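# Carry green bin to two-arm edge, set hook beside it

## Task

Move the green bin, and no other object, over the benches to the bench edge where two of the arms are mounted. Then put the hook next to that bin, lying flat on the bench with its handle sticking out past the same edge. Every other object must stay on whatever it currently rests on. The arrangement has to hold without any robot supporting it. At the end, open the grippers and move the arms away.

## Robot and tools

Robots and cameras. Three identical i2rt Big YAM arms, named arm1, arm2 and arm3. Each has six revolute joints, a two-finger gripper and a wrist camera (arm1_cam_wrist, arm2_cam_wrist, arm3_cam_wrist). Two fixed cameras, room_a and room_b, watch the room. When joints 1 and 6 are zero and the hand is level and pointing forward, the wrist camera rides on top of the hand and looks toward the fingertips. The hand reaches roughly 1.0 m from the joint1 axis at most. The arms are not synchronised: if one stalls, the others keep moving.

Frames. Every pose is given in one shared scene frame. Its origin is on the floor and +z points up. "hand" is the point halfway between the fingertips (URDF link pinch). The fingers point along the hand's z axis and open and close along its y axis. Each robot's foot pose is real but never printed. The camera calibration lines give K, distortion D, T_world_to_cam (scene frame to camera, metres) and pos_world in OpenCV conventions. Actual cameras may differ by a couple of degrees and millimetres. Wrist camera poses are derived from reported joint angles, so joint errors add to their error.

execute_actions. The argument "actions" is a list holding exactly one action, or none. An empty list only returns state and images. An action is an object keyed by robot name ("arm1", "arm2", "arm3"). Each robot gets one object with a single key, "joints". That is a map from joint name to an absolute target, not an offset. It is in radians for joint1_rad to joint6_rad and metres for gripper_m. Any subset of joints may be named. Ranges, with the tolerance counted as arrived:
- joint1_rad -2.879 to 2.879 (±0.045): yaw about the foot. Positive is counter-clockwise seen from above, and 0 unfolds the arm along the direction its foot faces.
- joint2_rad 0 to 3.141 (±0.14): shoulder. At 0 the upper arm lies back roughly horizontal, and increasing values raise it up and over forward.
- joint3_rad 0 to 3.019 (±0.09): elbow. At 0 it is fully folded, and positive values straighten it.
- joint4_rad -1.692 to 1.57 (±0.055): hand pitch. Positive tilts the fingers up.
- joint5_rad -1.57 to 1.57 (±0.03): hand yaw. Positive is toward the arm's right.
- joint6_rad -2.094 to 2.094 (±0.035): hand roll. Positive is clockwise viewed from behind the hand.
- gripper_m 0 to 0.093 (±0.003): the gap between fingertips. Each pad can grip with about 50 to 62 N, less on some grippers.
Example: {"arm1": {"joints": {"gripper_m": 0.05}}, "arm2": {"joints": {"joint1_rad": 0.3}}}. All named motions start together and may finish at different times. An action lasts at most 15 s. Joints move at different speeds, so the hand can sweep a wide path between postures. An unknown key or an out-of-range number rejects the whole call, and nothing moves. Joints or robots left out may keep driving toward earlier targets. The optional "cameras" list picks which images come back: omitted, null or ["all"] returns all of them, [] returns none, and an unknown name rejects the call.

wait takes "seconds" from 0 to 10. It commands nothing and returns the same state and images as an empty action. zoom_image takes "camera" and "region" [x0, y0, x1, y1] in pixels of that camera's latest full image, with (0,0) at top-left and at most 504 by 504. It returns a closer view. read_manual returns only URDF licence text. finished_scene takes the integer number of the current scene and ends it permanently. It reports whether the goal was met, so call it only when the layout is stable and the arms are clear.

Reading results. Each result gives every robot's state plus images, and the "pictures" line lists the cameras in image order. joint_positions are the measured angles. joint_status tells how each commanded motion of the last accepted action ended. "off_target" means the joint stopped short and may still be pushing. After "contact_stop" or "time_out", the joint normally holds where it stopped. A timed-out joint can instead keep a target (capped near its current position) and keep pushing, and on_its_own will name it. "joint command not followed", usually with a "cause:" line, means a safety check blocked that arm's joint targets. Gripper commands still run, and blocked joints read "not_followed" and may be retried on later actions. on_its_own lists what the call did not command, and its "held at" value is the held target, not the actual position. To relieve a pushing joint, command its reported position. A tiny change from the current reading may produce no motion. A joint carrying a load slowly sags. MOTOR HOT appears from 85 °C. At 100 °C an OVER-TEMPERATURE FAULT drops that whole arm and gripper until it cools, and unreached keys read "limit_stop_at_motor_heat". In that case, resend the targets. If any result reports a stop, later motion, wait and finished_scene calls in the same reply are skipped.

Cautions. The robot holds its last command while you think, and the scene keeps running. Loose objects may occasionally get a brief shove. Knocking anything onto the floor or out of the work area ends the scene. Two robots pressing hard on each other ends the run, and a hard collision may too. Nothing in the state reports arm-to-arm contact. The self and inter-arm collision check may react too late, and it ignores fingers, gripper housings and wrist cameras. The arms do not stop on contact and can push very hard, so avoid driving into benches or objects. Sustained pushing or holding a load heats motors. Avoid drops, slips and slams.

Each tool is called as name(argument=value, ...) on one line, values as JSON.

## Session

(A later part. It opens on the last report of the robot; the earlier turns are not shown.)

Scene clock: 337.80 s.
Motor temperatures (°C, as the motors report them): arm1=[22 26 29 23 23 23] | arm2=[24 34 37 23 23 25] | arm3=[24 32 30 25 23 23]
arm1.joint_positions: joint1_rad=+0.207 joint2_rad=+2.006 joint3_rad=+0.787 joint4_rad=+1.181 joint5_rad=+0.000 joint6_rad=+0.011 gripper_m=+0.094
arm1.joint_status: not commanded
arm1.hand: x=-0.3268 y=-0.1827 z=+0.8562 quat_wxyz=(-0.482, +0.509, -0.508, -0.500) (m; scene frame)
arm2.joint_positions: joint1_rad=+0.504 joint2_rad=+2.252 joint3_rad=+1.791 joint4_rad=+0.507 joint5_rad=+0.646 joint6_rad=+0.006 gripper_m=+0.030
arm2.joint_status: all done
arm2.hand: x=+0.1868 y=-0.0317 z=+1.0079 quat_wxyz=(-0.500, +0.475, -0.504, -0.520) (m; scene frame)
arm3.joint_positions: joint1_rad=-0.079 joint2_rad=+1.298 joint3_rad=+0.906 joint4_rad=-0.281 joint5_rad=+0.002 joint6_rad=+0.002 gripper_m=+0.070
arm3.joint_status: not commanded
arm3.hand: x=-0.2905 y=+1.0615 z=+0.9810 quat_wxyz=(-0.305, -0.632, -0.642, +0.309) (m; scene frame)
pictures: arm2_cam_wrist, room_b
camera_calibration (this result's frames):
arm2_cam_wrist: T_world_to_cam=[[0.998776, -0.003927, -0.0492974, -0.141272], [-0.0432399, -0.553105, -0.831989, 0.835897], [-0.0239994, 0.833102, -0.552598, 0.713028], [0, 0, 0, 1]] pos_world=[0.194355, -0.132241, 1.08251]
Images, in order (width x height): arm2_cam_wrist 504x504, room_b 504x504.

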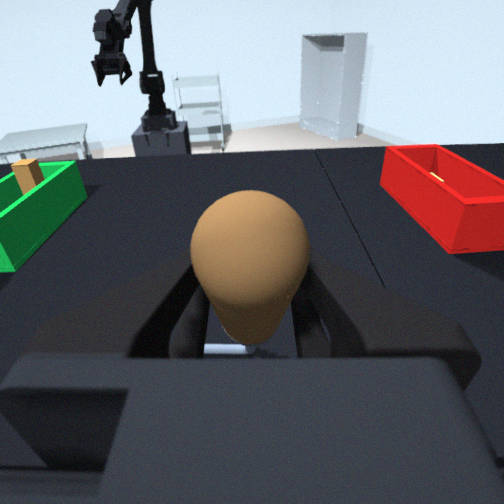

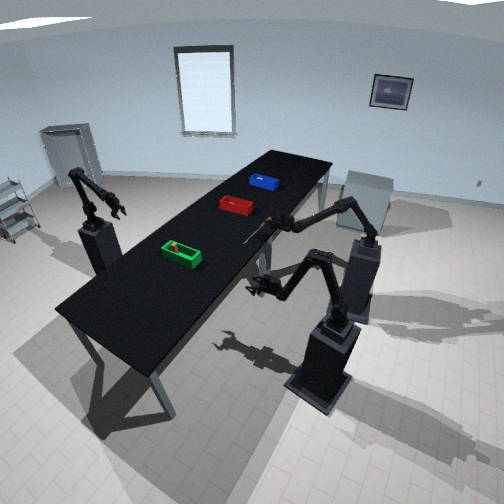

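execute_actions(actions=[{"arm2":{"joints":{"joint1_rad":0.54,"joint3_rad":1.625,"joint4_rad":0.625,"joint5_rad":0.667}}}], cameras=[])

execute_actions(actions=[{"arm2":{"joints":{"joint2_rad":2.355,"joint3_rad":1.61,"joint4_rad":0.755}}}], cameras=["arm2_cam_wrist","room_b"])

Scene clock: 354.70 s.
Motor temperatures (°C, as the motors report them): arm1=[22 26 29 23 23 23] | arm2=[24 34 34 23 23 25] | arm3=[24 31 30 25 23 23]
arm1.joint_positions: joint1_rad=+0.207 joint2_rad=+2.006 joint3_rad=+0.787 joint4_rad=+1.181 joint5_rad=+0.000 joint6_rad=+0.011 gripper_m=+0.094
arm1.joint_status: not commanded
arm1.hand: x=-0.3268 y=-0.1827 z=+0.8562 quat_wxyz=(-0.482, +0.509, -0.508, -0.500) (m; scene frame)
arm2.joint_positions: joint1_rad=+0.537 joint2_rad=+2.241 joint3_rad=+1.615 joint4_rad=+0.602 joint5_rad=+0.665 joint6_rad=+0.007 gripper_m=+0.030
arm2.joint_status: all done
arm2.hand: x=+0.1863 y=-0.0736 z=+0.9423 quat_wxyz=(-0.493, +0.504, -0.504, -0.499) (m; scene frame)
arm3.joint_positions: joint1_rad=-0.079 joint2_rad=+1.298 joint3_rad=+0.906 joint4_rad=-0.281 joint5_rad=+0.002 joint6_rad=+0.002 gripper_m=+0.070
arm3.joint_status: not commanded
arm3.hand: x=-0.2905 y=+1.0615 z=+0.9810 quat_wxyz=(-0.305, -0.632, -0.642, +0.309) (m; scene frame)
pictures: none
No camera images: the call's "cameras" was empty. Leave "cameras" out to get every camera's image.

Scene clock: 355.77 s.
Motor temperatures (°C, as the motors report them): arm1=[22 26 29 23 23 23] | arm2=[24 34 34 23 23 25] | arm3=[24 31 30 25 23 23]
arm1.joint_positions: joint1_rad=+0.207 joint2_rad=+2.006 joint3_rad=+0.787 joint4_rad=+1.181 joint5_rad=+0.000 joint6_rad=+0.011 gripper_m=+0.094
arm1.joint_status: not commanded
arm1.hand: x=-0.3268 y=-0.1827 z=+0.8562 quat_wxyz=(-0.482, +0.509, -0.508, -0.500) (m; scene frame)
arm2.joint_positions: joint1_rad=+0.537 joint2_rad=+2.360 joint3_rad=+1.601 joint4_rad=+0.727 joint5_rad=+0.667 joint6_rad=+0.006 gripper_m=+0.030
arm2.joint_status: all done
arm2.hand: x=+0.1882 y=-0.0768 z=+0.8654 quat_wxyz=(-0.493, +0.506, -0.505, -0.496) (m; scene frame)
arm3.joint_positions: joint1_rad=-0.079 joint2_rad=+1.298 joint3_rad=+0.906 joint4_rad=-0.281 joint5_rad=+0.002 joint6_rad=+0.002 gripper_m=+0.070
arm3.joint_status: not commanded
arm3.hand: x=-0.2905 y=+1.0615 z=+0.9810 quat_wxyz=(-0.305, -0.632, -0.642, +0.309) (m; scene frame)
pictures: arm2_cam_wrist, room_b
camera_calibration (this result's frames):
arm2_cam_wrist: T_world_to_cam=[[0.99997, 0.00745949, -0.00190443, -0.190241], [0.00298655, -0.603856, -0.797088, 0.649614], [-0.00709587, 0.797058, -0.603861, 0.710342], [0, 0, 0, 1]] pos_world=[0.193336, -0.172491, 0.946385]
Images, in order (width x height): arm2_cam_wrist 504x504, room_b 504x504.

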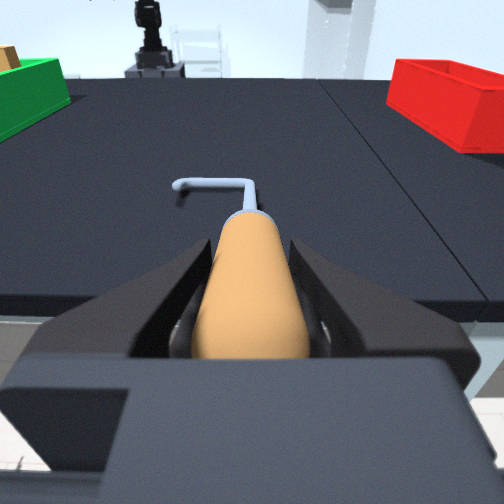

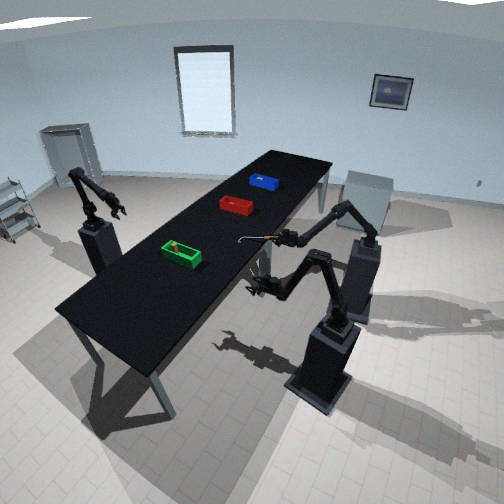

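execute_actions(actions=[{"arm2":{"joints":{"joint1_rad":0.49,"joint2_rad":2.505,"joint3_rad":1.82,"joint4_rad":0.765,"joint5_rad":0.634}}}], cameras=["arm2_cam_wrist"])

Scene clock: 364.83 s.
Motor temperatures (°C, as the motors report them): arm1=[22 26 29 23 23 23] | arm2=[24 34 33 23 23 25] | arm3=[24 30 30 25 23 23]
arm1.joint_positions: joint1_rad=+0.207 joint2_rad=+2.006 joint3_rad=+0.787 joint4_rad=+1.181 joint5_rad=+0.000 joint6_rad=+0.011 gripper_m=+0.094
arm1.joint_status: not commanded
arm1.hand: x=-0.3268 y=-0.1827 z=+0.8562 quat_wxyz=(-0.482, +0.509, -0.508, -0.500) (m; scene frame)
arm2.joint_positions: joint1_rad=+0.501 joint2_rad=+2.500 joint3_rad=+1.764 joint4_rad=+0.740 joint5_rad=+0.634 joint6_rad=+0.006 gripper_m=+0.030
arm2.joint_status: all done
arm2.hand: x=+0.1884 y=-0.0347 z=+0.8329 quat_wxyz=(-0.496, +0.493, -0.504, -0.507) (m; scene frame)
arm3.joint_positions: joint1_rad=-0.079 joint2_rad=+1.298 joint3_rad=+0.906 joint4_rad=-0.281 joint5_rad=+0.002 joint6_rad=+0.002 gripper_m=+0.070
arm3.joint_status: not commanded
arm3.hand: x=-0.2905 y=+1.0615 z=+0.9810 quat_wxyz=(-0.305, -0.632, -0.642, +0.309) (m; scene frame)
pictures: arm2_cam_wrist
camera_calibration (this result's frames):
arm2_cam_wrist: T_world_to_cam=[[0.999712, 0.00403171, -0.0236562, -0.172783], [-0.0169038, -0.581399, -0.813443, 0.667276], [-0.0170332, 0.813609, -0.581163, 0.640704], [0, 0, 0, 1]] pos_world=[0.194926, -0.132632, 0.911057]
Images, in order (width x height): arm2_cam_wrist 504x504.

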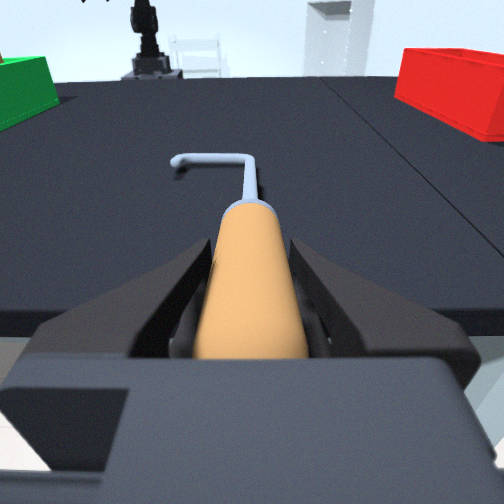

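execute_actions(actions=[{"arm2":{"joints":{"joint2_rad":2.56,"joint4_rad":0.79}}}], cameras=["arm2_cam_wrist"])

Scene clock: 371.57 s.
Motor temperatures (°C, as the motors report them): arm1=[22 26 29 23 23 23] | arm2=[24 34 34 23 23 25] | arm3=[24 30 31 25 23 23]
arm1.joint_positions: joint1_rad=+0.207 joint2_rad=+2.006 joint3_rad=+0.787 joint4_rad=+1.181 joint5_rad=+0.000 joint6_rad=+0.011 gripper_m=+0.094
arm1.joint_status: not commanded
arm1.hand: x=-0.3268 y=-0.1827 z=+0.8562 quat_wxyz=(-0.482, +0.509, -0.508, -0.500) (m; scene frame)
arm2.joint_positions: joint1_rad=+0.501 joint2_rad=+2.545 joint3_rad=+1.770 joint4_rad=+0.766 joint5_rad=+0.632 joint6_rad=+0.006 gripper_m=+0.030
arm2.joint_status: all done
arm2.hand: x=+0.1892 y=-0.0369 z=+0.8033 quat_wxyz=(-0.494, +0.498, -0.504, -0.503) (m; scene frame)
arm3.joint_positions: joint1_rad=-0.079 joint2_rad=+1.298 joint3_rad=+0.906 joint4_rad=-0.281 joint5_rad=+0.002 joint6_rad=+0.002 gripper_m=+0.070
arm3.joint_status: not commanded
arm3.hand: x=-0.2905 y=+1.0615 z=+0.9810 quat_wxyz=(-0.305, -0.632, -0.642, +0.309) (m; scene frame)
pictures: arm2_cam_wrist
camera_calibration (this result's frames):
arm2_cam_wrist: T_world_to_cam=[[0.999859, 0.00624499, -0.0155725, -0.180719], [-0.00888278, -0.590367, -0.807086, 0.635055], [-0.0142337, 0.807111, -0.590228, 0.631801], [0, 0, 0, 1]] pos_world=[0.195327, -0.13389, 0.882637]
Images, in order (width x height): arm2_cam_wrist 504x504.

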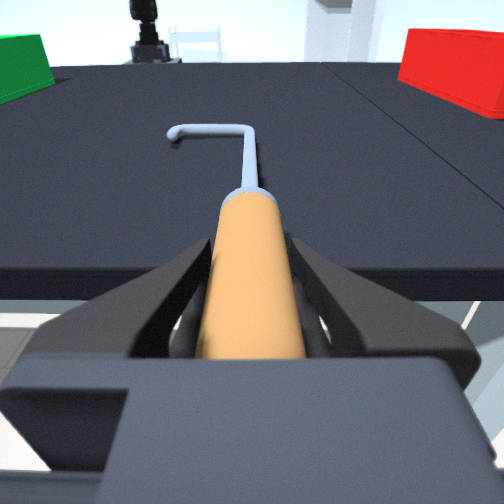

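execute_actions(actions=[{"arm2":{"joints":{"joint2_rad":2.573}}}], cameras=[])

execute_actions(actions=[{"arm2":{"joints":{"gripper_m":0.093}}}], cameras=["arm2_cam_wrist"])

Scene clock: 378.00 s.
Motor temperatures (°C, as the motors report them): arm1=[22 26 29 23 23 23] | arm2=[24 34 34 23 23 25] | arm3=[24 30 31 25 23 23]
arm1.joint_positions: joint1_rad=+0.207 joint2_rad=+2.006 joint3_rad=+0.787 joint4_rad=+1.181 joint5_rad=+0.000 joint6_rad=+0.011 gripper_m=+0.094
arm1.joint_status: not commanded
arm1.hand: x=-0.3268 y=-0.1827 z=+0.8562 quat_wxyz=(-0.482, +0.509, -0.508, -0.500) (m; scene frame)
arm2.joint_positions: joint1_rad=+0.501 joint2_rad=+2.546 joint3_rad=+1.770 joint4_rad=+0.766 joint5_rad=+0.632 joint6_rad=+0.006 gripper_m=+0.030
arm2.joint_status: all done
arm2.hand: x=+0.1893 y=-0.0369 z=+0.8030 quat_wxyz=(-0.494, +0.498, -0.504, -0.503) (m; scene frame)
arm3.joint_positions: joint1_rad=-0.079 joint2_rad=+1.298 joint3_rad=+0.906 joint4_rad=-0.281 joint5_rad=+0.002 joint6_rad=+0.002 gripper_m=+0.070
arm3.joint_status: not commanded
arm3.hand: x=-0.2905 y=+1.0615 z=+0.9810 quat_wxyz=(-0.305, -0.632, -0.642, +0.309) (m; scene frame)
pictures: none
No camera images: the call's "cameras" was empty. Leave "cameras" out to get every camera's image.

Scene clock: 378.70 s.
Motor temperatures (°C, as the motors report them): arm1=[22 26 29 23 23 23] | arm2=[24 34 34 23 23 25] | arm3=[24 30 31 25 23 23]
arm1.joint_positions: joint1_rad=+0.207 joint2_rad=+2.006 joint3_rad=+0.787 joint4_rad=+1.181 joint5_rad=+0.000 joint6_rad=+0.011 gripper_m=+0.094
arm1.joint_status: not commanded
arm1.hand: x=-0.3268 y=-0.1827 z=+0.8562 quat_wxyz=(-0.482, +0.509, -0.508, -0.500) (m; scene frame)
arm2.joint_positions: joint1_rad=+0.501 joint2_rad=+2.546 joint3_rad=+1.772 joint4_rad=+0.766 joint5_rad=+0.632 joint6_rad=+0.006 gripper_m=+0.093
arm2.joint_status: all done
arm2.hand: x=+0.1890 y=-0.0365 z=+0.8039 quat_wxyz=(-0.494, +0.498, -0.504, -0.504) (m; scene frame)
arm3.joint_positions: joint1_rad=-0.079 joint2_rad=+1.298 joint3_rad=+0.906 joint4_rad=-0.281 joint5_rad=+0.002 joint6_rad=+0.002 gripper_m=+0.070
arm3.joint_status: not commanded
arm3.hand: x=-0.2905 y=+1.0615 z=+0.9810 quat_wxyz=(-0.305, -0.632, -0.642, +0.309) (m; scene frame)
pictures: arm2_cam_wrist
camera_calibration (this result's frames):
arm2_cam_wrist: T_world_to_cam=[[0.999845, 0.00624896, -0.0164693, -0.179718], [-0.0096225, -0.589374, -0.807803, 0.636521], [-0.0147545, 0.807836, -0.589223, 0.631171], [0, 0, 0, 1]] pos_world=[0.195127, -0.13361, 0.883124]
Images, in order (width x height): arm2_cam_wrist 504x504.

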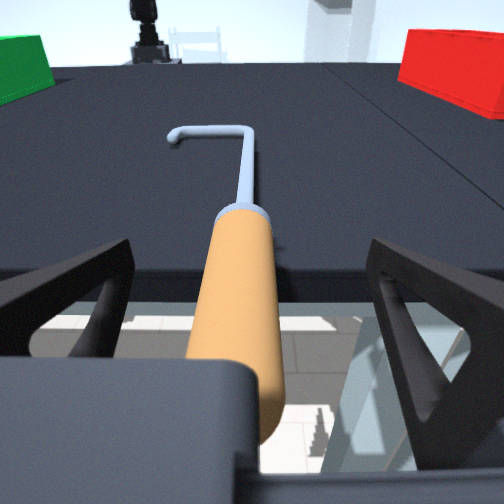

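execute_actions(actions=[{"arm2":{"joints":{"joint2_rad":2.2}},"arm1":{"joints":{"joint1_rad":-0.3,"joint5_rad":-0.836}}}], cameras=[])

execute_actions(actions=[{"arm2":{"joints":{"joint1_rad":-0.4,"joint2_rad":1.3,"joint3_rad":0.9,"joint4_rad":0,"joint5_rad":0}},"arm1":{"joints":{"joint1_rad":-0.66,"joint2_rad":2.15,"joint3_rad":1.05,"joint4_rad":1.1}}}], cameras=[])

execute_actions(actions=[{"arm1":{"joints":{"joint2_rad":2.46,"joint3_rad":1.60,"joint4_rad":0.875}}}], cameras=["arm1_cam_wrist","room_b"])

Scene clock: 399.43 s.
Motor temperatures (°C, as the motors report them): arm1=[22 26 29 23 23 23] | arm2=[24 35 35 23 23 25] | arm3=[24 30 31 25 23 23]
arm1.joint_positions: joint1_rad=-0.311 joint2_rad=+2.006 joint3_rad=+0.787 joint4_rad=+1.181 joint5_rad=-0.833 joint6_rad=+0.010 gripper_m=+0.094
arm1.joint_status: all done
arm1.hand: x=-0.1563 y=-0.2471 z=+0.8572 quat_wxyz=(-0.394, +0.573, -0.426, -0.579) (m; scene frame)
arm2.joint_positions: joint1_rad=+0.501 joint2_rad=+2.191 joint3_rad=+1.815 joint4_rad=+0.785 joint5_rad=+0.632 joint6_rad=+0.006 gripper_m=+0.093
arm2.joint_status: all done
arm2.hand: x=+0.2006 y=-0.0466 z=+1.1299 quat_wxyz=(-0.506, +0.341, -0.471, -0.637) (m; scene frame)
arm3.joint_positions: joint1_rad=-0.079 joint2_rad=+1.298 joint3_rad=+0.906 joint4_rad=-0.281 joint5_rad=+0.002 joint6_rad=+0.002 gripper_m=+0.070
arm3.joint_status: not commanded
arm3.hand: x=-0.2905 y=+1.0615 z=+0.9810 quat_wxyz=(-0.305, -0.632, -0.642, +0.309) (m; scene frame)
pictures: none
No camera images: the call's "cameras" was empty. Leave "cameras" out to get every camera's image.

Scene clock: 400.97 s.
Motor temperatures (°C, as the motors report them): arm1=[22 27 29 23 23 23] | arm2=[24 34 35 23 23 25] | arm3=[24 30 31 25 23 23]
arm1.joint_positions: joint1_rad=-0.665 joint2_rad=+2.165 joint3_rad=+1.025 joint4_rad=+1.102 joint5_rad=-0.835 joint6_rad=+0.010 gripper_m=+0.094
arm1.joint_status: all done
arm1.hand: x=+0.0824 y=-0.2875 z=+0.8277 quat_wxyz=(-0.488, +0.490, -0.521, -0.501) (m; scene frame)
arm2.joint_positions: joint1_rad=-0.385 joint2_rad=+1.292 joint3_rad=+0.897 joint4_rad=+0.013 joint5_rad=+0.003 joint6_rad=+0.006 gripper_m=+0.093
arm2.joint_status: all done
arm2.hand: x=+0.7613 y=-0.2439 z=+1.0518 quat_wxyz=(-0.438, +0.502, -0.660, -0.348) (m; scene frame)
arm3.joint_positions: joint1_rad=-0.079 joint2_rad=+1.298 joint3_rad=+0.906 joint4_rad=-0.281 joint5_rad=+0.002 joint6_rad=+0.002 gripper_m=+0.070
arm3.joint_status: not commanded
arm3.hand: x=-0.2905 y=+1.0615 z=+0.9810 quat_wxyz=(-0.305, -0.632, -0.642, +0.309) (m; scene frame)
pictures: none
No camera images: the call's "cameras" was empty. Leave "cameras" out to get every camera's image.

Scene clock: 402.43 s.
Motor temperatures (°C, as the motors report them): arm1=[22 27 29 23 23 23] | arm2=[24 34 35 23 23 25] | arm3=[24 30 31 25 23 23]
arm1.joint_positions: joint1_rad=-0.665 joint2_rad=+2.469 joint3_rad=+1.564 joint4_rad=+0.874 joint5_rad=-0.835 joint6_rad=+0.010 gripper_m=+0.094
arm1.joint_status: all done
arm1.hand: x=+0.1926 y=-0.1910 z=+0.7823 quat_wxyz=(-0.490, +0.490, -0.519, -0.501) (m; scene frame)
arm2.joint_positions: joint1_rad=-0.385 joint2_rad=+1.292 joint3_rad=+0.897 joint4_rad=+0.013 joint5_rad=+0.003 joint6_rad=+0.006 gripper_m=+0.093
arm2.joint_status: not commanded
arm2.hand: x=+0.7613 y=-0.2439 z=+1.0518 quat_wxyz=(-0.438, +0.502, -0.660, -0.348) (m; scene frame)
arm3.joint_positions: joint1_rad=-0.079 joint2_rad=+1.298 joint3_rad=+0.906 joint4_rad=-0.281 joint5_rad=+0.002 joint6_rad=+0.002 gripper_m=+0.070
arm3.joint_status: not commanded
arm3.hand: x=-0.2905 y=+1.0615 z=+0.9810 quat_wxyz=(-0.305, -0.632, -0.642, +0.309) (m; scene frame)
pictures: arm1_cam_wrist, room_b
camera_calibration (this result's frames):
arm1_cam_wrist: T_world_to_cam=[[0.998309, -0.0374958, -0.0444108, -0.168728], [-0.0580027, -0.593594, -0.802672, 0.537085], [0.00373481, 0.803891, -0.594765, 0.743339], [0, 0, 0, 1]] pos_world=[0.196819, -0.285079, 0.865722]
Images, in order (width x height): arm1_cam_wrist 504x504, room_b 504x504.

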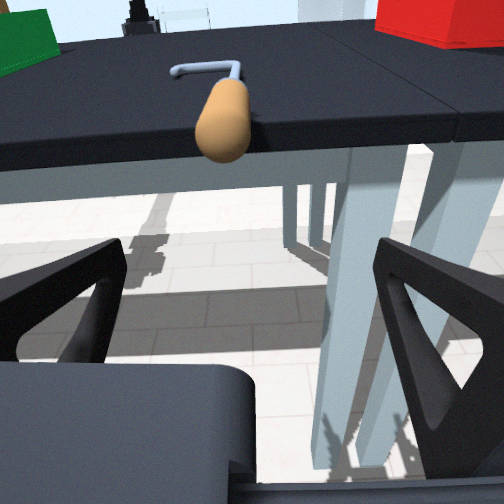

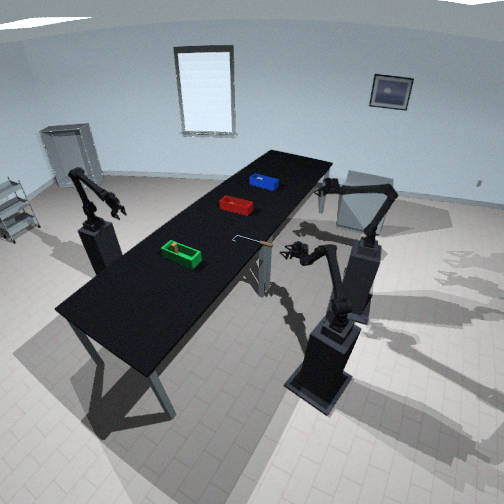

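execute_actions(actions=[{"arm1":{"joints":{"joint1_rad":-0.575,"joint2_rad":2.50,"joint3_rad":1.74,"joint4_rad":0.82,"joint5_rad":-0.753}}}], cameras=["arm1_cam_wrist"])

Scene clock: 419.97 s.
Motor temperatures (°C, as the motors report them): arm1=[22 29 31 23 23 23] | arm2=[24 32 34 23 23 25] | arm3=[24 30 31 25 23 23]
arm1.joint_positions: joint1_rad=-0.564 joint2_rad=+2.508 joint3_rad=+1.695 joint4_rad=+0.825 joint5_rad=-0.756 joint6_rad=+0.010 gripper_m=+0.094
arm1.joint_status: all done
arm1.hand: x=+0.1649 y=-0.1177 z=+0.8011 quat_wxyz=(-0.500, +0.496, -0.498, -0.506) (m; scene frame)
arm2.joint_positions: joint1_rad=-0.385 joint2_rad=+1.292 joint3_rad=+0.897 joint4_rad=+0.013 joint5_rad=+0.003 joint6_rad=+0.006 gripper_m=+0.093
arm2.joint_status: not commanded
arm2.hand: x=+0.7613 y=-0.2439 z=+1.0518 quat_wxyz=(-0.438, +0.502, -0.660, -0.348) (m; scene frame)
arm3.joint_positions: joint1_rad=-0.079 joint2_rad=+1.298 joint3_rad=+0.906 joint4_rad=-0.281 joint5_rad=+0.002 joint6_rad=+0.002 gripper_m=+0.070
arm3.joint_status: not commanded
arm3.hand: x=-0.2905 y=+1.0615 z=+0.9810 quat_wxyz=(-0.305, -0.632, -0.642, +0.309) (m; scene frame)
pictures: arm1_cam_wrist
camera_calibration (this result's frames):
arm1_cam_wrist: T_world_to_cam=[[0.999797, -0.0148383, -0.0135941, -0.159737], [-0.0196309, -0.570499, -0.821064, 0.605154], [0.00442781, 0.821165, -0.570674, 0.678337], [0, 0, 0, 1]] pos_world=[0.16858, -0.214157, 0.881808]
Images, in order (width x height): arm1_cam_wrist 504x504.

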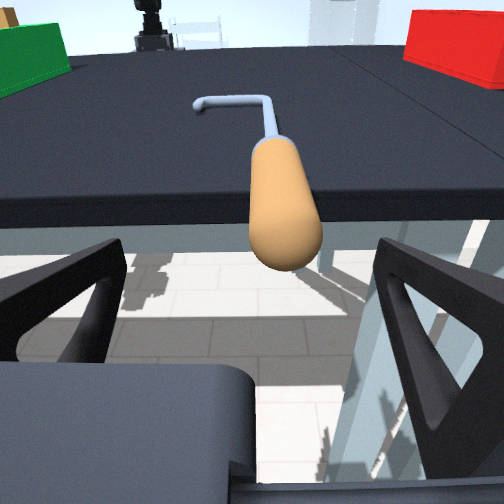

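execute_actions(actions=[{"arm1":{"joints":{"joint1_rad":-0.52,"joint2_rad":2.612,"joint3_rad":2.015,"joint4_rad":0.67,"joint5_rad":-0.69}}}], cameras=["arm1_cam_wrist"])

Scene clock: 428.40 s.
Motor temperatures (°C, as the motors report them): arm1=[22 29 32 23 23 23] | arm2=[24 32 34 23 23 25] | arm3=[24 30 31 25 23 23]
arm1.joint_positions: joint1_rad=-0.522 joint2_rad=+2.630 joint3_rad=+1.964 joint4_rad=+0.673 joint5_rad=-0.692 joint6_rad=+0.010 gripper_m=+0.094
arm1.joint_status: all done
arm1.hand: x=+0.1834 y=-0.0558 z=+0.7986 quat_wxyz=(-0.504, +0.490, -0.505, -0.500) (m; scene frame)
arm2.joint_positions: joint1_rad=-0.385 joint2_rad=+1.292 joint3_rad=+0.897 joint4_rad=+0.013 joint5_rad=+0.003 joint6_rad=+0.006 gripper_m=+0.093
arm2.joint_status: not commanded
arm2.hand: x=+0.7613 y=-0.2439 z=+1.0518 quat_wxyz=(-0.438, +0.502, -0.660, -0.348) (m; scene frame)
arm3.joint_positions: joint1_rad=-0.079 joint2_rad=+1.298 joint3_rad=+0.906 joint4_rad=-0.281 joint5_rad=+0.002 joint6_rad=+0.002 gripper_m=+0.070
arm3.joint_status: not commanded
arm3.hand: x=-0.2905 y=+1.0615 z=+0.9810 quat_wxyz=(-0.305, -0.632, -0.642, +0.309) (m; scene frame)
pictures: arm1_cam_wrist
camera_calibration (this result's frames):
arm1_cam_wrist: T_world_to_cam=[[0.999174, -0.0369655, -0.0168548, -0.175897], [-0.0349916, -0.572228, -0.819347, 0.640188], [0.0206428, 0.819261, -0.573049, 0.624802], [0, 0, 0, 1]] pos_world=[0.185255, -0.152044, 0.879614]
Images, in order (width x height): arm1_cam_wrist 504x504.

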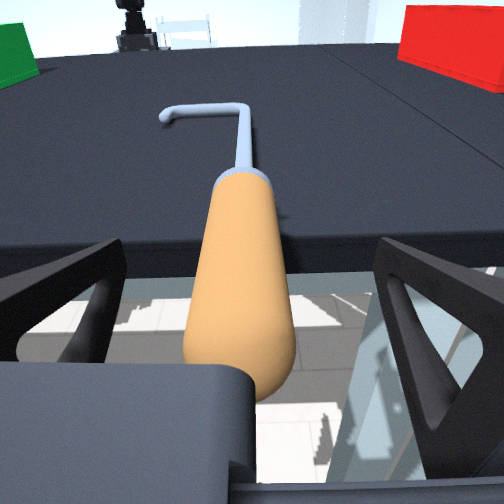

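Similar to before: raise slightly and advance, then close.

execute_actions(actions=[{"arm1":{"joints":{"joint1_rad":-0.50,"joint3_rad":2.04}}}], cameras=[])

execute_actions(actions=[{"arm1":{"joints":{"gripper_m":0.0}}}], cameras=["arm1_cam_wrist"])

Scene clock: 438.90 s.
Motor temperatures (°C, as the motors report them): arm1=[22 30 34 23 23 23] | arm2=[24 32 34 23 23 25] | arm3=[24 29 31 25 23 23]
arm1.joint_positions: joint1_rad=-0.510 joint2_rad=+2.629 joint3_rad=+1.981 joint4_rad=+0.673 joint5_rad=-0.692 joint6_rad=+0.010 gripper_m=+0.094
arm1.joint_status: all done
arm1.hand: x=+0.1772 y=-0.0469 z=+0.8078 quat_wxyz=(-0.507, +0.493, -0.496, -0.504) (m; scene frame)
arm2.joint_positions: joint1_rad=-0.385 joint2_rad=+1.292 joint3_rad=+0.897 joint4_rad=+0.013 joint5_rad=+0.003 joint6_rad=+0.006 gripper_m=+0.093
arm2.joint_status: not commanded
arm2.hand: x=+0.7613 y=-0.2439 z=+1.0518 quat_wxyz=(-0.438, +0.502, -0.660, -0.348) (m; scene frame)
arm3.joint_positions: joint1_rad=-0.079 joint2_rad=+1.298 joint3_rad=+0.906 joint4_rad=-0.281 joint5_rad=+0.002 joint6_rad=+0.002 gripper_m=+0.070
arm3.joint_status: not commanded
arm3.hand: x=-0.2905 y=+1.0615 z=+0.9810 quat_wxyz=(-0.305, -0.632, -0.642, +0.309) (m; scene frame)
pictures: none
No camera images: the call's "cameras" was empty. Leave "cameras" out to get every camera's image.

Scene clock: 439.63 s.
Motor temperatures (°C, as the motors report them): arm1=[22 30 34 23 23 23] | arm2=[24 32 34 23 23 25] | arm3=[24 29 31 25 23 23]
arm1.joint_positions: joint1_rad=-0.510 joint2_rad=+2.629 joint3_rad=+1.981 joint4_rad=+0.673 joint5_rad=-0.690 joint6_rad=+0.009 gripper_m=+0.029
arm1.joint_status: gripper_m off_target (ended at +0.029, target +0.000)
arm1.hand: x=+0.1776 y=-0.0469 z=+0.8078 quat_wxyz=(-0.508, +0.492, -0.496, -0.503) (m; scene frame)
arm2.joint_positions: joint1_rad=-0.385 joint2_rad=+1.292 joint3_rad=+0.897 joint4_rad=+0.013 joint5_rad=+0.003 joint6_rad=+0.006 gripper_m=+0.093
arm2.joint_status: not commanded
arm2.hand: x=+0.7613 y=-0.2439 z=+1.0518 quat_wxyz=(-0.438, +0.502, -0.660, -0.348) (m; scene frame)
arm3.joint_positions: joint1_rad=-0.079 joint2_rad=+1.298 joint3_rad=+0.906 joint4_rad=-0.281 joint5_rad=+0.002 joint6_rad=+0.002 gripper_m=+0.070
arm3.joint_status: not commanded
arm3.hand: x=-0.2905 y=+1.0615 z=+0.9810 quat_wxyz=(-0.305, -0.632, -0.642, +0.309) (m; scene frame)
pictures: arm1_cam_wrist
camera_calibration (this result's frames):
arm1_cam_wrist: T_world_to_cam=[[0.9996, -0.0278005, -0.00516278, -0.178718], [-0.0198867, -0.561413, -0.827297, 0.656795], [0.0201008, 0.827068, -0.561742, 0.614222], [0, 0, 0, 1]] pos_world=[0.179362, -0.144238, 0.887476]
Images, in order (width x height): arm1_cam_wrist 504x504.

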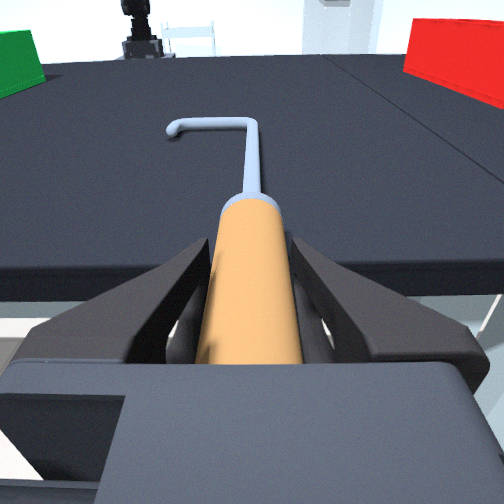

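execute_actions(actions=[{"arm1":{"joints":{"joint2_rad":2.54,"joint4_rad":0.64,"joint6_rad":-0.5}}}], cameras=["arm1_cam_wrist"])

Scene clock: 447.87 s.
Motor temperatures (°C, as the motors report them): arm1=[22 31 35 23 23 23] | arm2=[24 32 34 23 23 25] | arm3=[24 29 31 25 23 23]
arm1.joint_positions: joint1_rad=-0.510 joint2_rad=+2.587 joint3_rad=+1.981 joint4_rad=+0.632 joint5_rad=-0.691 joint6_rad=-0.469 gripper_m=+0.029
arm1.joint_status: all done
arm1.hand: x=+0.1794 y=-0.0437 z=+0.8364 quat_wxyz=(-0.613, +0.596, -0.365, -0.369) (m; scene frame)
arm2.joint_positions: joint1_rad=-0.385 joint2_rad=+1.292 joint3_rad=+0.897 joint4_rad=+0.013 joint5_rad=+0.003 joint6_rad=+0.006 gripper_m=+0.093
arm2.joint_status: not commanded
arm2.hand: x=+0.7613 y=-0.2439 z=+1.0518 quat_wxyz=(-0.438, +0.502, -0.660, -0.348) (m; scene frame)
arm3.joint_positions: joint1_rad=-0.079 joint2_rad=+1.298 joint3_rad=+0.906 joint4_rad=-0.281 joint5_rad=+0.002 joint6_rad=+0.002 gripper_m=+0.070
arm3.joint_status: not commanded
arm3.hand: x=-0.2905 y=+1.0615 z=+0.9810 quat_wxyz=(-0.305, -0.632, -0.642, +0.309) (m; scene frame)
pictures: arm1_cam_wrist
camera_calibration (this result's frames):
arm1_cam_wrist: T_world_to_cam=[[0.889247, -0.0358026, 0.456023, -0.546561], [0.358302, -0.565219, -0.743066, 0.543875], [0.284357, 0.824164, -0.489791, 0.519939], [0, 0, 0, 1]] pos_world=[0.143309, -0.140675, 0.908041]
Images, in order (width x height): arm1_cam_wrist 504x504.

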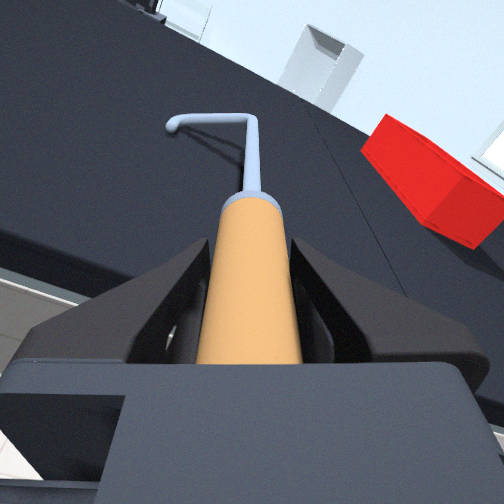

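Works well.

execute_actions(actions=[{"arm1":{"joints":{"joint2_rad":2.495,"joint4_rad":0.60,"joint6_rad":-1.0}}}], cameras=["arm1_cam_wrist"])

execute_actions(actions=[{"arm1":{"joints":{"joint2_rad":2.47,"joint6_rad":-1.59}}}], cameras=["arm1_cam_wrist","room_b"])

Scene clock: 455.97 s.
Motor temperatures (°C, as the motors report them): arm1=[22 32 36 23 23 23] | arm2=[24 31 34 23 23 25] | arm3=[24 29 31 25 23 23]
arm1.joint_positions: joint1_rad=-0.509 joint2_rad=+2.547 joint3_rad=+1.981 joint4_rad=+0.590 joint5_rad=-0.692 joint6_rad=-0.975 gripper_m=+0.029
arm1.joint_status: all done
arm1.hand: x=+0.1805 y=-0.0415 z=+0.8630 quat_wxyz=(-0.685, +0.669, -0.204, -0.205) (m; scene frame)
arm2.joint_positions: joint1_rad=-0.385 joint2_rad=+1.292 joint3_rad=+0.897 joint4_rad=+0.013 joint5_rad=+0.003 joint6_rad=+0.006 gripper_m=+0.093
arm2.joint_status: not commanded
arm2.hand: x=+0.7613 y=-0.2439 z=+1.0518 quat_wxyz=(-0.438, +0.502, -0.660, -0.348) (m; scene frame)
arm3.joint_positions: joint1_rad=-0.079 joint2_rad=+1.298 joint3_rad=+0.906 joint4_rad=-0.281 joint5_rad=+0.002 joint6_rad=+0.002 gripper_m=+0.070
arm3.joint_status: not commanded
arm3.hand: x=-0.2905 y=+1.0615 z=+0.9810 quat_wxyz=(-0.305, -0.632, -0.642, +0.309) (m; scene frame)
pictures: arm1_cam_wrist
camera_calibration (this result's frames):
arm1_cam_wrist: T_world_to_cam=[[0.557308, -0.0403548, 0.829325, -0.821981], [0.666745, -0.573508, -0.475961, 0.277959], [0.494832, 0.818205, -0.292714, 0.322523], [0, 0, 0, 1]] pos_world=[0.113174, -0.137649, 0.908394]
Images, in order (width x height): arm1_cam_wrist 504x504.

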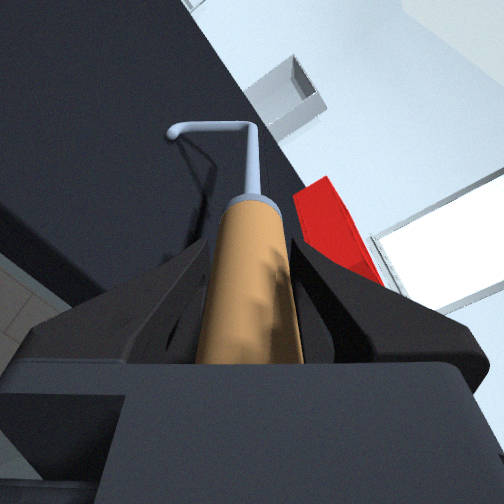

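Scene clock: 457.57 s.
Motor temperatures (°C, as the motors report them): arm1=[22 32 36 23 23 23] | arm2=[24 31 34 23 23 25] | arm3=[24 29 31 25 23 23]
arm1.joint_positions: joint1_rad=-0.509 joint2_rad=+2.536 joint3_rad=+1.981 joint4_rad=+0.580 joint5_rad=-0.692 joint6_rad=-1.569 gripper_m=+0.029
arm1.joint_status: all done
arm1.hand: x=+0.1806 y=-0.0410 z=+0.8702 quat_wxyz=(-0.715, +0.699, +0.001, +0.005) (m; scene frame)
arm2.joint_positions: joint1_rad=-0.385 joint2_rad=+1.292 joint3_rad=+0.897 joint4_rad=+0.013 joint5_rad=+0.003 joint6_rad=+0.006 gripper_m=+0.093
arm2.joint_status: not commanded
arm2.hand: x=+0.7613 y=-0.2439 z=+1.0518 quat_wxyz=(-0.438, +0.502, -0.660, -0.348) (m; scene frame)
arm3.joint_positions: joint1_rad=-0.079 joint2_rad=+1.298 joint3_rad=+0.906 joint4_rad=-0.281 joint5_rad=+0.002 joint6_rad=+0.002 gripper_m=+0.070
arm3.joint_status: not commanded
arm3.hand: x=-0.2905 y=+1.0615 z=+0.9810 quat_wxyz=(-0.305, -0.632, -0.642, +0.309) (m; scene frame)
pictures: arm1_cam_wrist, room_b
camera_calibration (this result's frames):
arm1_cam_wrist: T_world_to_cam=[[-0.00228208, -0.0410577, 0.999154, -0.874761], [0.811044, -0.584565, -0.0221688, -0.139798], [0.584981, 0.810307, 0.0346336, 0.0226669], [0, 0, 0, 1]] pos_world=[0.0981265, -0.136004, 0.870137]
Images, in order (width x height): arm1_cam_wrist 504x504, room_b 504x504.

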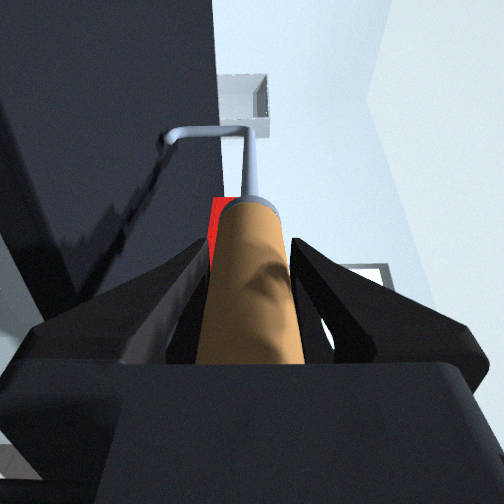

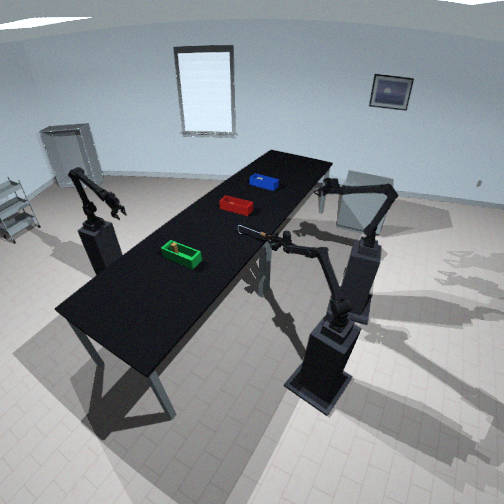

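execute_actions(actions=[{"arm1":{"joints":{"joint2_rad":2.24,"joint3_rad":2.0,"joint4_rad":0.40}}}], cameras=["arm1_cam_wrist"])

Scene clock: 470.63 s.
Motor temperatures (°C, as the motors report them): arm1=[22 34 37 23 23 23] | arm2=[24 31 34 23 23 25] | arm3=[24 29 31 25 23 23]
arm1.joint_positions: joint1_rad=-0.509 joint2_rad=+2.290 joint3_rad=+1.957 joint4_rad=+0.376 joint5_rad=-0.691 joint6_rad=-1.572 gripper_m=+0.029
arm1.joint_status: all done
arm1.hand: x=+0.1732 y=-0.0516 z=+1.0307 quat_wxyz=(-0.720, +0.694, +0.006, +0.010) (m; scene frame)
arm2.joint_positions: joint1_rad=-0.385 joint2_rad=+1.292 joint3_rad=+0.897 joint4_rad=+0.013 joint5_rad=+0.003 joint6_rad=+0.006 gripper_m=+0.093
arm2.joint_status: not commanded
arm2.hand: x=+0.7613 y=-0.2439 z=+1.0518 quat_wxyz=(-0.438, +0.502, -0.660, -0.348) (m; scene frame)
arm3.joint_positions: joint1_rad=-0.079 joint2_rad=+1.298 joint3_rad=+0.906 joint4_rad=-0.281 joint5_rad=+0.002 joint6_rad=+0.002 gripper_m=+0.070
arm3.joint_status: not commanded
arm3.hand: x=-0.2905 y=+1.0615 z=+0.9810 quat_wxyz=(-0.305, -0.632, -0.642, +0.309) (m; scene frame)
pictures: arm1_cam_wrist
camera_calibration (this result's frames):
arm1_cam_wrist: T_world_to_cam=[[-0.0168432, -0.0547695, 0.998357, -1.03293], [0.810991, -0.584769, -0.0183981, -0.140344], [0.584816, 0.809349, 0.054267, 0.00978448], [0, 0, 0, 1]] pos_world=[0.0906978, -0.146561, 1.02812]
Images, in order (width x height): arm1_cam_wrist 504x504.

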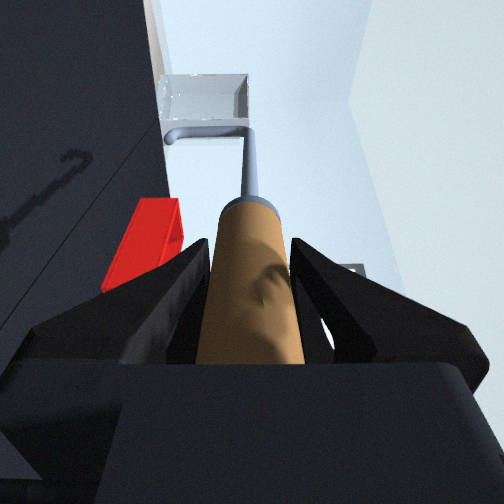

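execute_actions(actions=[{"arm1":{"joints":{"joint1_rad":0.155,"joint5_rad":0.0}},"arm3":{"joints":{"joint3_rad":1.3,"joint4_rad":-0.05}}}], cameras=["arm1_cam_wrist","arm3_cam_wrist","room_b"])

Scene clock: 477.40 s.
Motor temperatures (°C, as the motors report them): arm1=[22 34 37 23 23 23] | arm2=[24 31 34 23 23 25] | arm3=[24 29 32 25 23 23]
arm1.joint_positions: joint1_rad=+0.159 joint2_rad=+2.290 joint3_rad=+1.957 joint4_rad=+0.373 joint5_rad=+0.000 joint6_rad=-1.572 gripper_m=+0.029
arm1.joint_status: all done
arm1.hand: x=-0.2868 y=+0.1250 z=+1.0351 quat_wxyz=(-0.722, +0.692, -0.012, +0.009) (m; scene frame)
arm2.joint_positions: joint1_rad=-0.385 joint2_rad=+1.292 joint3_rad=+0.897 joint4_rad=+0.013 joint5_rad=+0.003 joint6_rad=+0.006 gripper_m=+0.093
arm2.joint_status: not commanded
arm2.hand: x=+0.7613 y=-0.2439 z=+1.0518 quat_wxyz=(-0.438, +0.502, -0.660, -0.348) (m; scene frame)
arm3.joint_positions: joint1_rad=-0.079 joint2_rad=+1.283 joint3_rad=+1.273 joint4_rad=-0.064 joint5_rad=+0.002 joint6_rad=+0.002 gripper_m=+0.070
arm3.joint_status: all done
arm3.hand: x=-0.2860 y=+0.9852 z=+1.2574 quat_wxyz=(-0.481, -0.513, -0.524, +0.481) (m; scene frame)
pictures: arm1_cam_wrist, arm3_cam_wrist, room_b
camera_calibration (this result's frames):
arm1_cam_wrist: T_world_to_cam=[[0.00885737, -0.0621049, 0.99803, -1.02675], [0.796444, -0.603066, -0.0445956, 0.361321], [0.604648, 0.79527, 0.0441215, 0.153597], [0, 0, 0, 1]] pos_world=[-0.37155, 0.0319824, 1.03407]
arm3_cam_wrist: T_world_to_cam=[[-0.999927, -0.00384237, 0.0114781, -0.298418], [-0.0112716, 0.641195, -0.767295, 0.335062], [-0.00441149, -0.767368, -0.641192, 1.68557], [0, 0, 0, 1]] pos_world=[-0.287183, 1.07746, 1.34129]
Images, in order (width x height): arm1_cam_wrist 504x504, arm3_cam_wrist 504x504, room_b 504x504.

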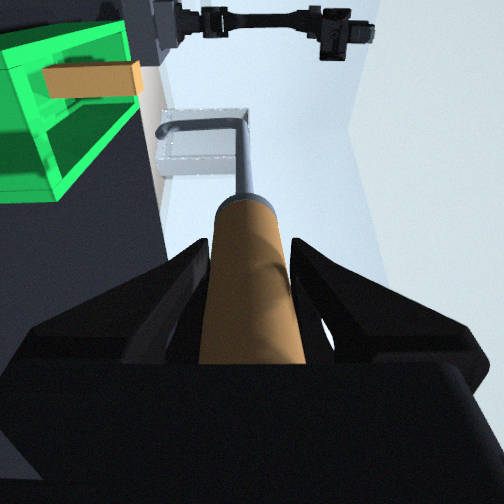

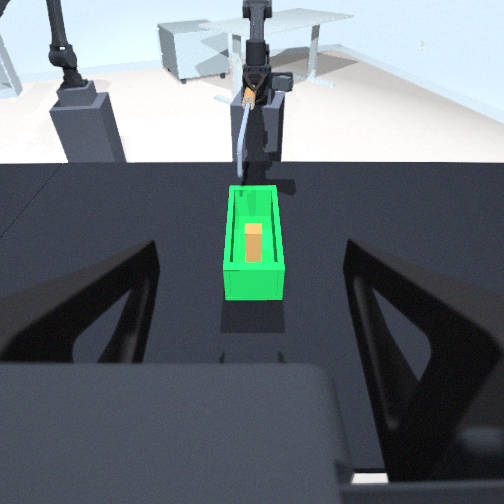

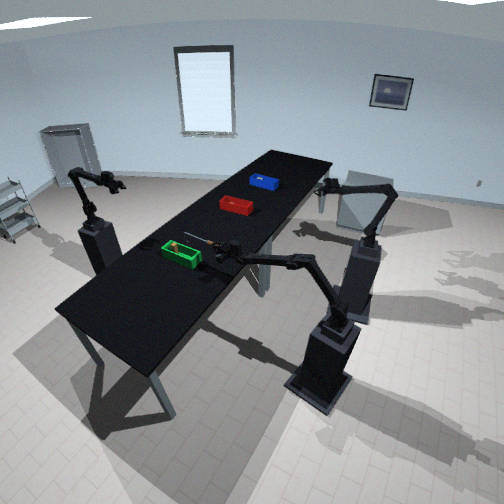

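execute_actions(actions=[{"arm1":{"joints":{"joint2_rad":2.37,"joint3_rad":1.94,"joint4_rad":0.57,"joint5_rad":-0.07}}}], cameras=["arm1_cam_wrist","arm3_cam_wrist","room_b"])

Scene clock: 488.97 s.
Motor temperatures (°C, as the motors report them): arm1=[22 34 38 23 23 23] | arm2=[24 31 35 23 23 25] | arm3=[24 29 34 25 23 23]
arm1.joint_positions: joint1_rad=+0.159 joint2_rad=+2.444 joint3_rad=+1.899 joint4_rad=+0.526 joint5_rad=-0.070 joint6_rad=-1.576 gripper_m=+0.029
arm1.joint_status: all done
arm1.hand: x=-0.2994 y=+0.1245 z=+0.8990 quat_wxyz=(-0.702, +0.712, +0.014, -0.015) (m; scene frame)
arm2.joint_positions: joint1_rad=-0.385 joint2_rad=+1.292 joint3_rad=+0.897 joint4_rad=+0.013 joint5_rad=+0.003 joint6_rad=+0.006 gripper_m=+0.093
arm2.joint_status: not commanded
arm2.hand: x=+0.7613 y=-0.2439 z=+1.0518 quat_wxyz=(-0.438, +0.502, -0.660, -0.348) (m; scene frame)
arm3.joint_positions: joint1_rad=-0.079 joint2_rad=+1.283 joint3_rad=+1.273 joint4_rad=-0.064 joint5_rad=+0.002 joint6_rad=+0.002 gripper_m=+0.070
arm3.joint_status: not commanded
arm3.hand: x=-0.2860 y=+0.9852 z=+1.2574 quat_wxyz=(-0.481, -0.513, -0.524, +0.481) (m; scene frame)
pictures: arm1_cam_wrist, arm3_cam_wrist, room_b
camera_calibration (this result's frames):
arm1_cam_wrist: T_world_to_cam=[[0.00768573, -0.00325907, 0.999965, -0.900292], [0.836888, -0.547313, -0.00821611, 0.337381], [0.547321, 0.836922, -0.00147903, 0.18626], [0, 0, 0, 1]] pos_world=[-0.377374, 0.0258338, 0.903308]
arm3_cam_wrist: T_world_to_cam=[[-0.999927, -0.00384237, 0.0114781, -0.298418], [-0.0112716, 0.641195, -0.767295, 0.335062], [-0.00441149, -0.767368, -0.641192, 1.68557], [0, 0, 0, 1]] pos_world=[-0.287183, 1.07746, 1.34129]
Images, in order (width x height): arm1_cam_wrist 504x504, arm3_cam_wrist 504x504, room_b 504x504.

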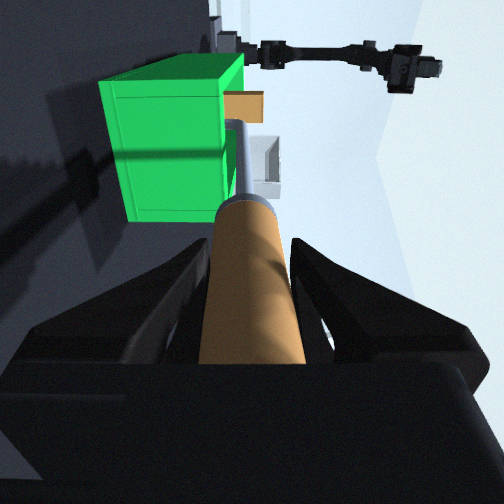

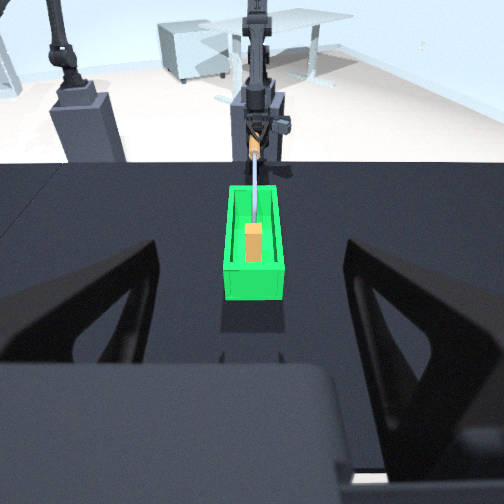

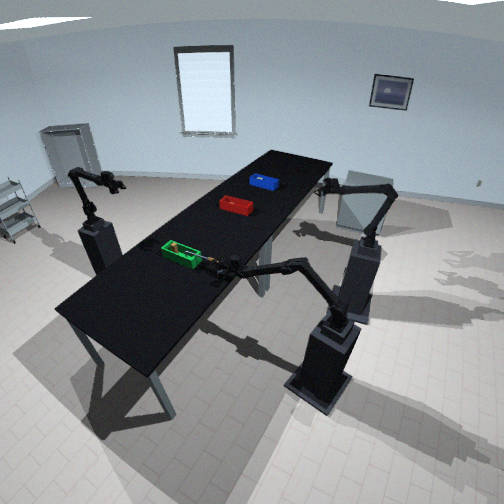

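execute_actions(actions=[{"arm1":{"joints":{"joint2_rad":2.245,"joint3_rad":1.65,"joint4_rad":0.725}}}], cameras=["arm1_cam_wrist"])

Scene clock: 503.57 s.
Motor temperatures (°C, as the motors report them): arm1=[22 36 37 23 23 23] | arm2=[24 31 35 23 23 25] | arm3=[24 29 36 25 23 23]
arm1.joint_positions: joint1_rad=+0.159 joint2_rad=+2.288 joint3_rad=+1.625 joint4_rad=+0.681 joint5_rad=-0.070 joint6_rad=-1.576 gripper_m=+0.029
arm1.joint_status: all done
arm1.hand: x=-0.3010 y=+0.0650 z=+0.9197 quat_wxyz=(-0.714, +0.699, +0.014, -0.014) (m; scene frame)
arm2.joint_positions: joint1_rad=-0.385 joint2_rad=+1.292 joint3_rad=+0.897 joint4_rad=+0.013 joint5_rad=+0.003 joint6_rad=+0.006 gripper_m=+0.093
arm2.joint_status: not commanded
arm2.hand: x=+0.7613 y=-0.2439 z=+1.0518 quat_wxyz=(-0.438, +0.502, -0.660, -0.348) (m; scene frame)
arm3.joint_positions: joint1_rad=-0.079 joint2_rad=+1.283 joint3_rad=+1.273 joint4_rad=-0.064 joint5_rad=+0.002 joint6_rad=+0.002 gripper_m=+0.070
arm3.joint_status: not commanded
arm3.hand: x=-0.2860 y=+0.9852 z=+1.2574 quat_wxyz=(-0.481, -0.513, -0.524, +0.481) (m; scene frame)
pictures: arm1_cam_wrist
camera_calibration (this result's frames):
arm1_cam_wrist: T_world_to_cam=[[0.00661048, -0.0394731, 0.999199, -0.918472], [0.836787, -0.546855, -0.0271394, 0.323691], [0.547489, 0.836296, 0.0294156, 0.20867], [0, 0, 0, 1]] pos_world=[-0.379033, -0.0337532, 0.920383]
Images, in order (width x height): arm1_cam_wrist 504x504.

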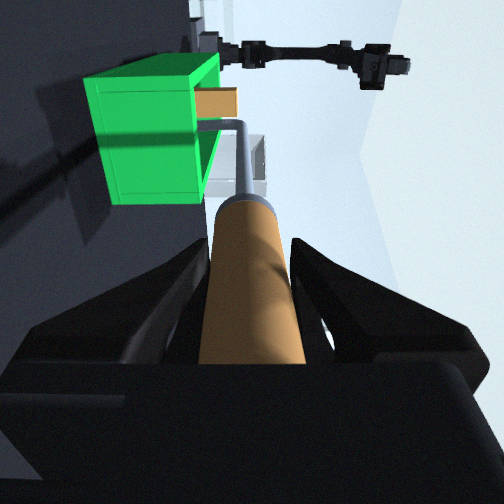

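execute_actions(actions=[{"arm1":{"joints":{"joint2_rad":2.14,"joint3_rad":1.37,"joint4_rad":0.86}}}], cameras=["arm1_cam_wrist"])

Scene clock: 508.50 s.
Motor temperatures (°C, as the motors report them): arm1=[22 35 37 23 23 23] | arm2=[24 31 35 23 23 25] | arm3=[24 29 36 25 23 23]
arm1.joint_positions: joint1_rad=+0.159 joint2_rad=+2.189 joint3_rad=+1.348 joint4_rad=+0.817 joint5_rad=-0.070 joint6_rad=-1.577 gripper_m=+0.029
arm1.joint_status: all done
arm1.hand: x=-0.3033 y=-0.0065 z=+0.8881 quat_wxyz=(-0.700, +0.714, +0.014, -0.015) (m; scene frame)
arm2.joint_positions: joint1_rad=-0.385 joint2_rad=+1.292 joint3_rad=+0.897 joint4_rad=+0.013 joint5_rad=+0.003 joint6_rad=+0.006 gripper_m=+0.093
arm2.joint_status: not commanded
arm2.hand: x=+0.7613 y=-0.2439 z=+1.0518 quat_wxyz=(-0.438, +0.502, -0.660, -0.348) (m; scene frame)
arm3.joint_positions: joint1_rad=-0.079 joint2_rad=+1.283 joint3_rad=+1.273 joint4_rad=-0.064 joint5_rad=+0.002 joint6_rad=+0.002 gripper_m=+0.070
arm3.joint_status: not commanded
arm3.hand: x=-0.2860 y=+0.9852 z=+1.2574 quat_wxyz=(-0.481, -0.513, -0.524, +0.481) (m; scene frame)
pictures: arm1_cam_wrist
camera_calibration (this result's frames):
arm1_cam_wrist: T_world_to_cam=[[0.00709265, 0.00242994, 0.999972, -0.889949], [0.836918, -0.54731, -0.00460616, 0.265715], [0.547283, 0.836927, -0.00591553, 0.301927], [0, 0, 0, 1]] pos_world=[-0.381309, -0.1051, 0.892934]
Images, in order (width x height): arm1_cam_wrist 504x504.

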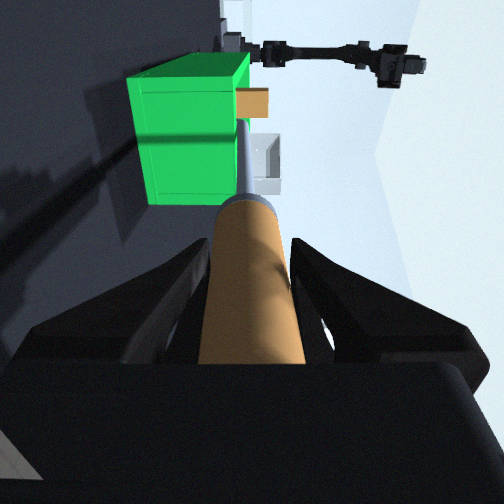

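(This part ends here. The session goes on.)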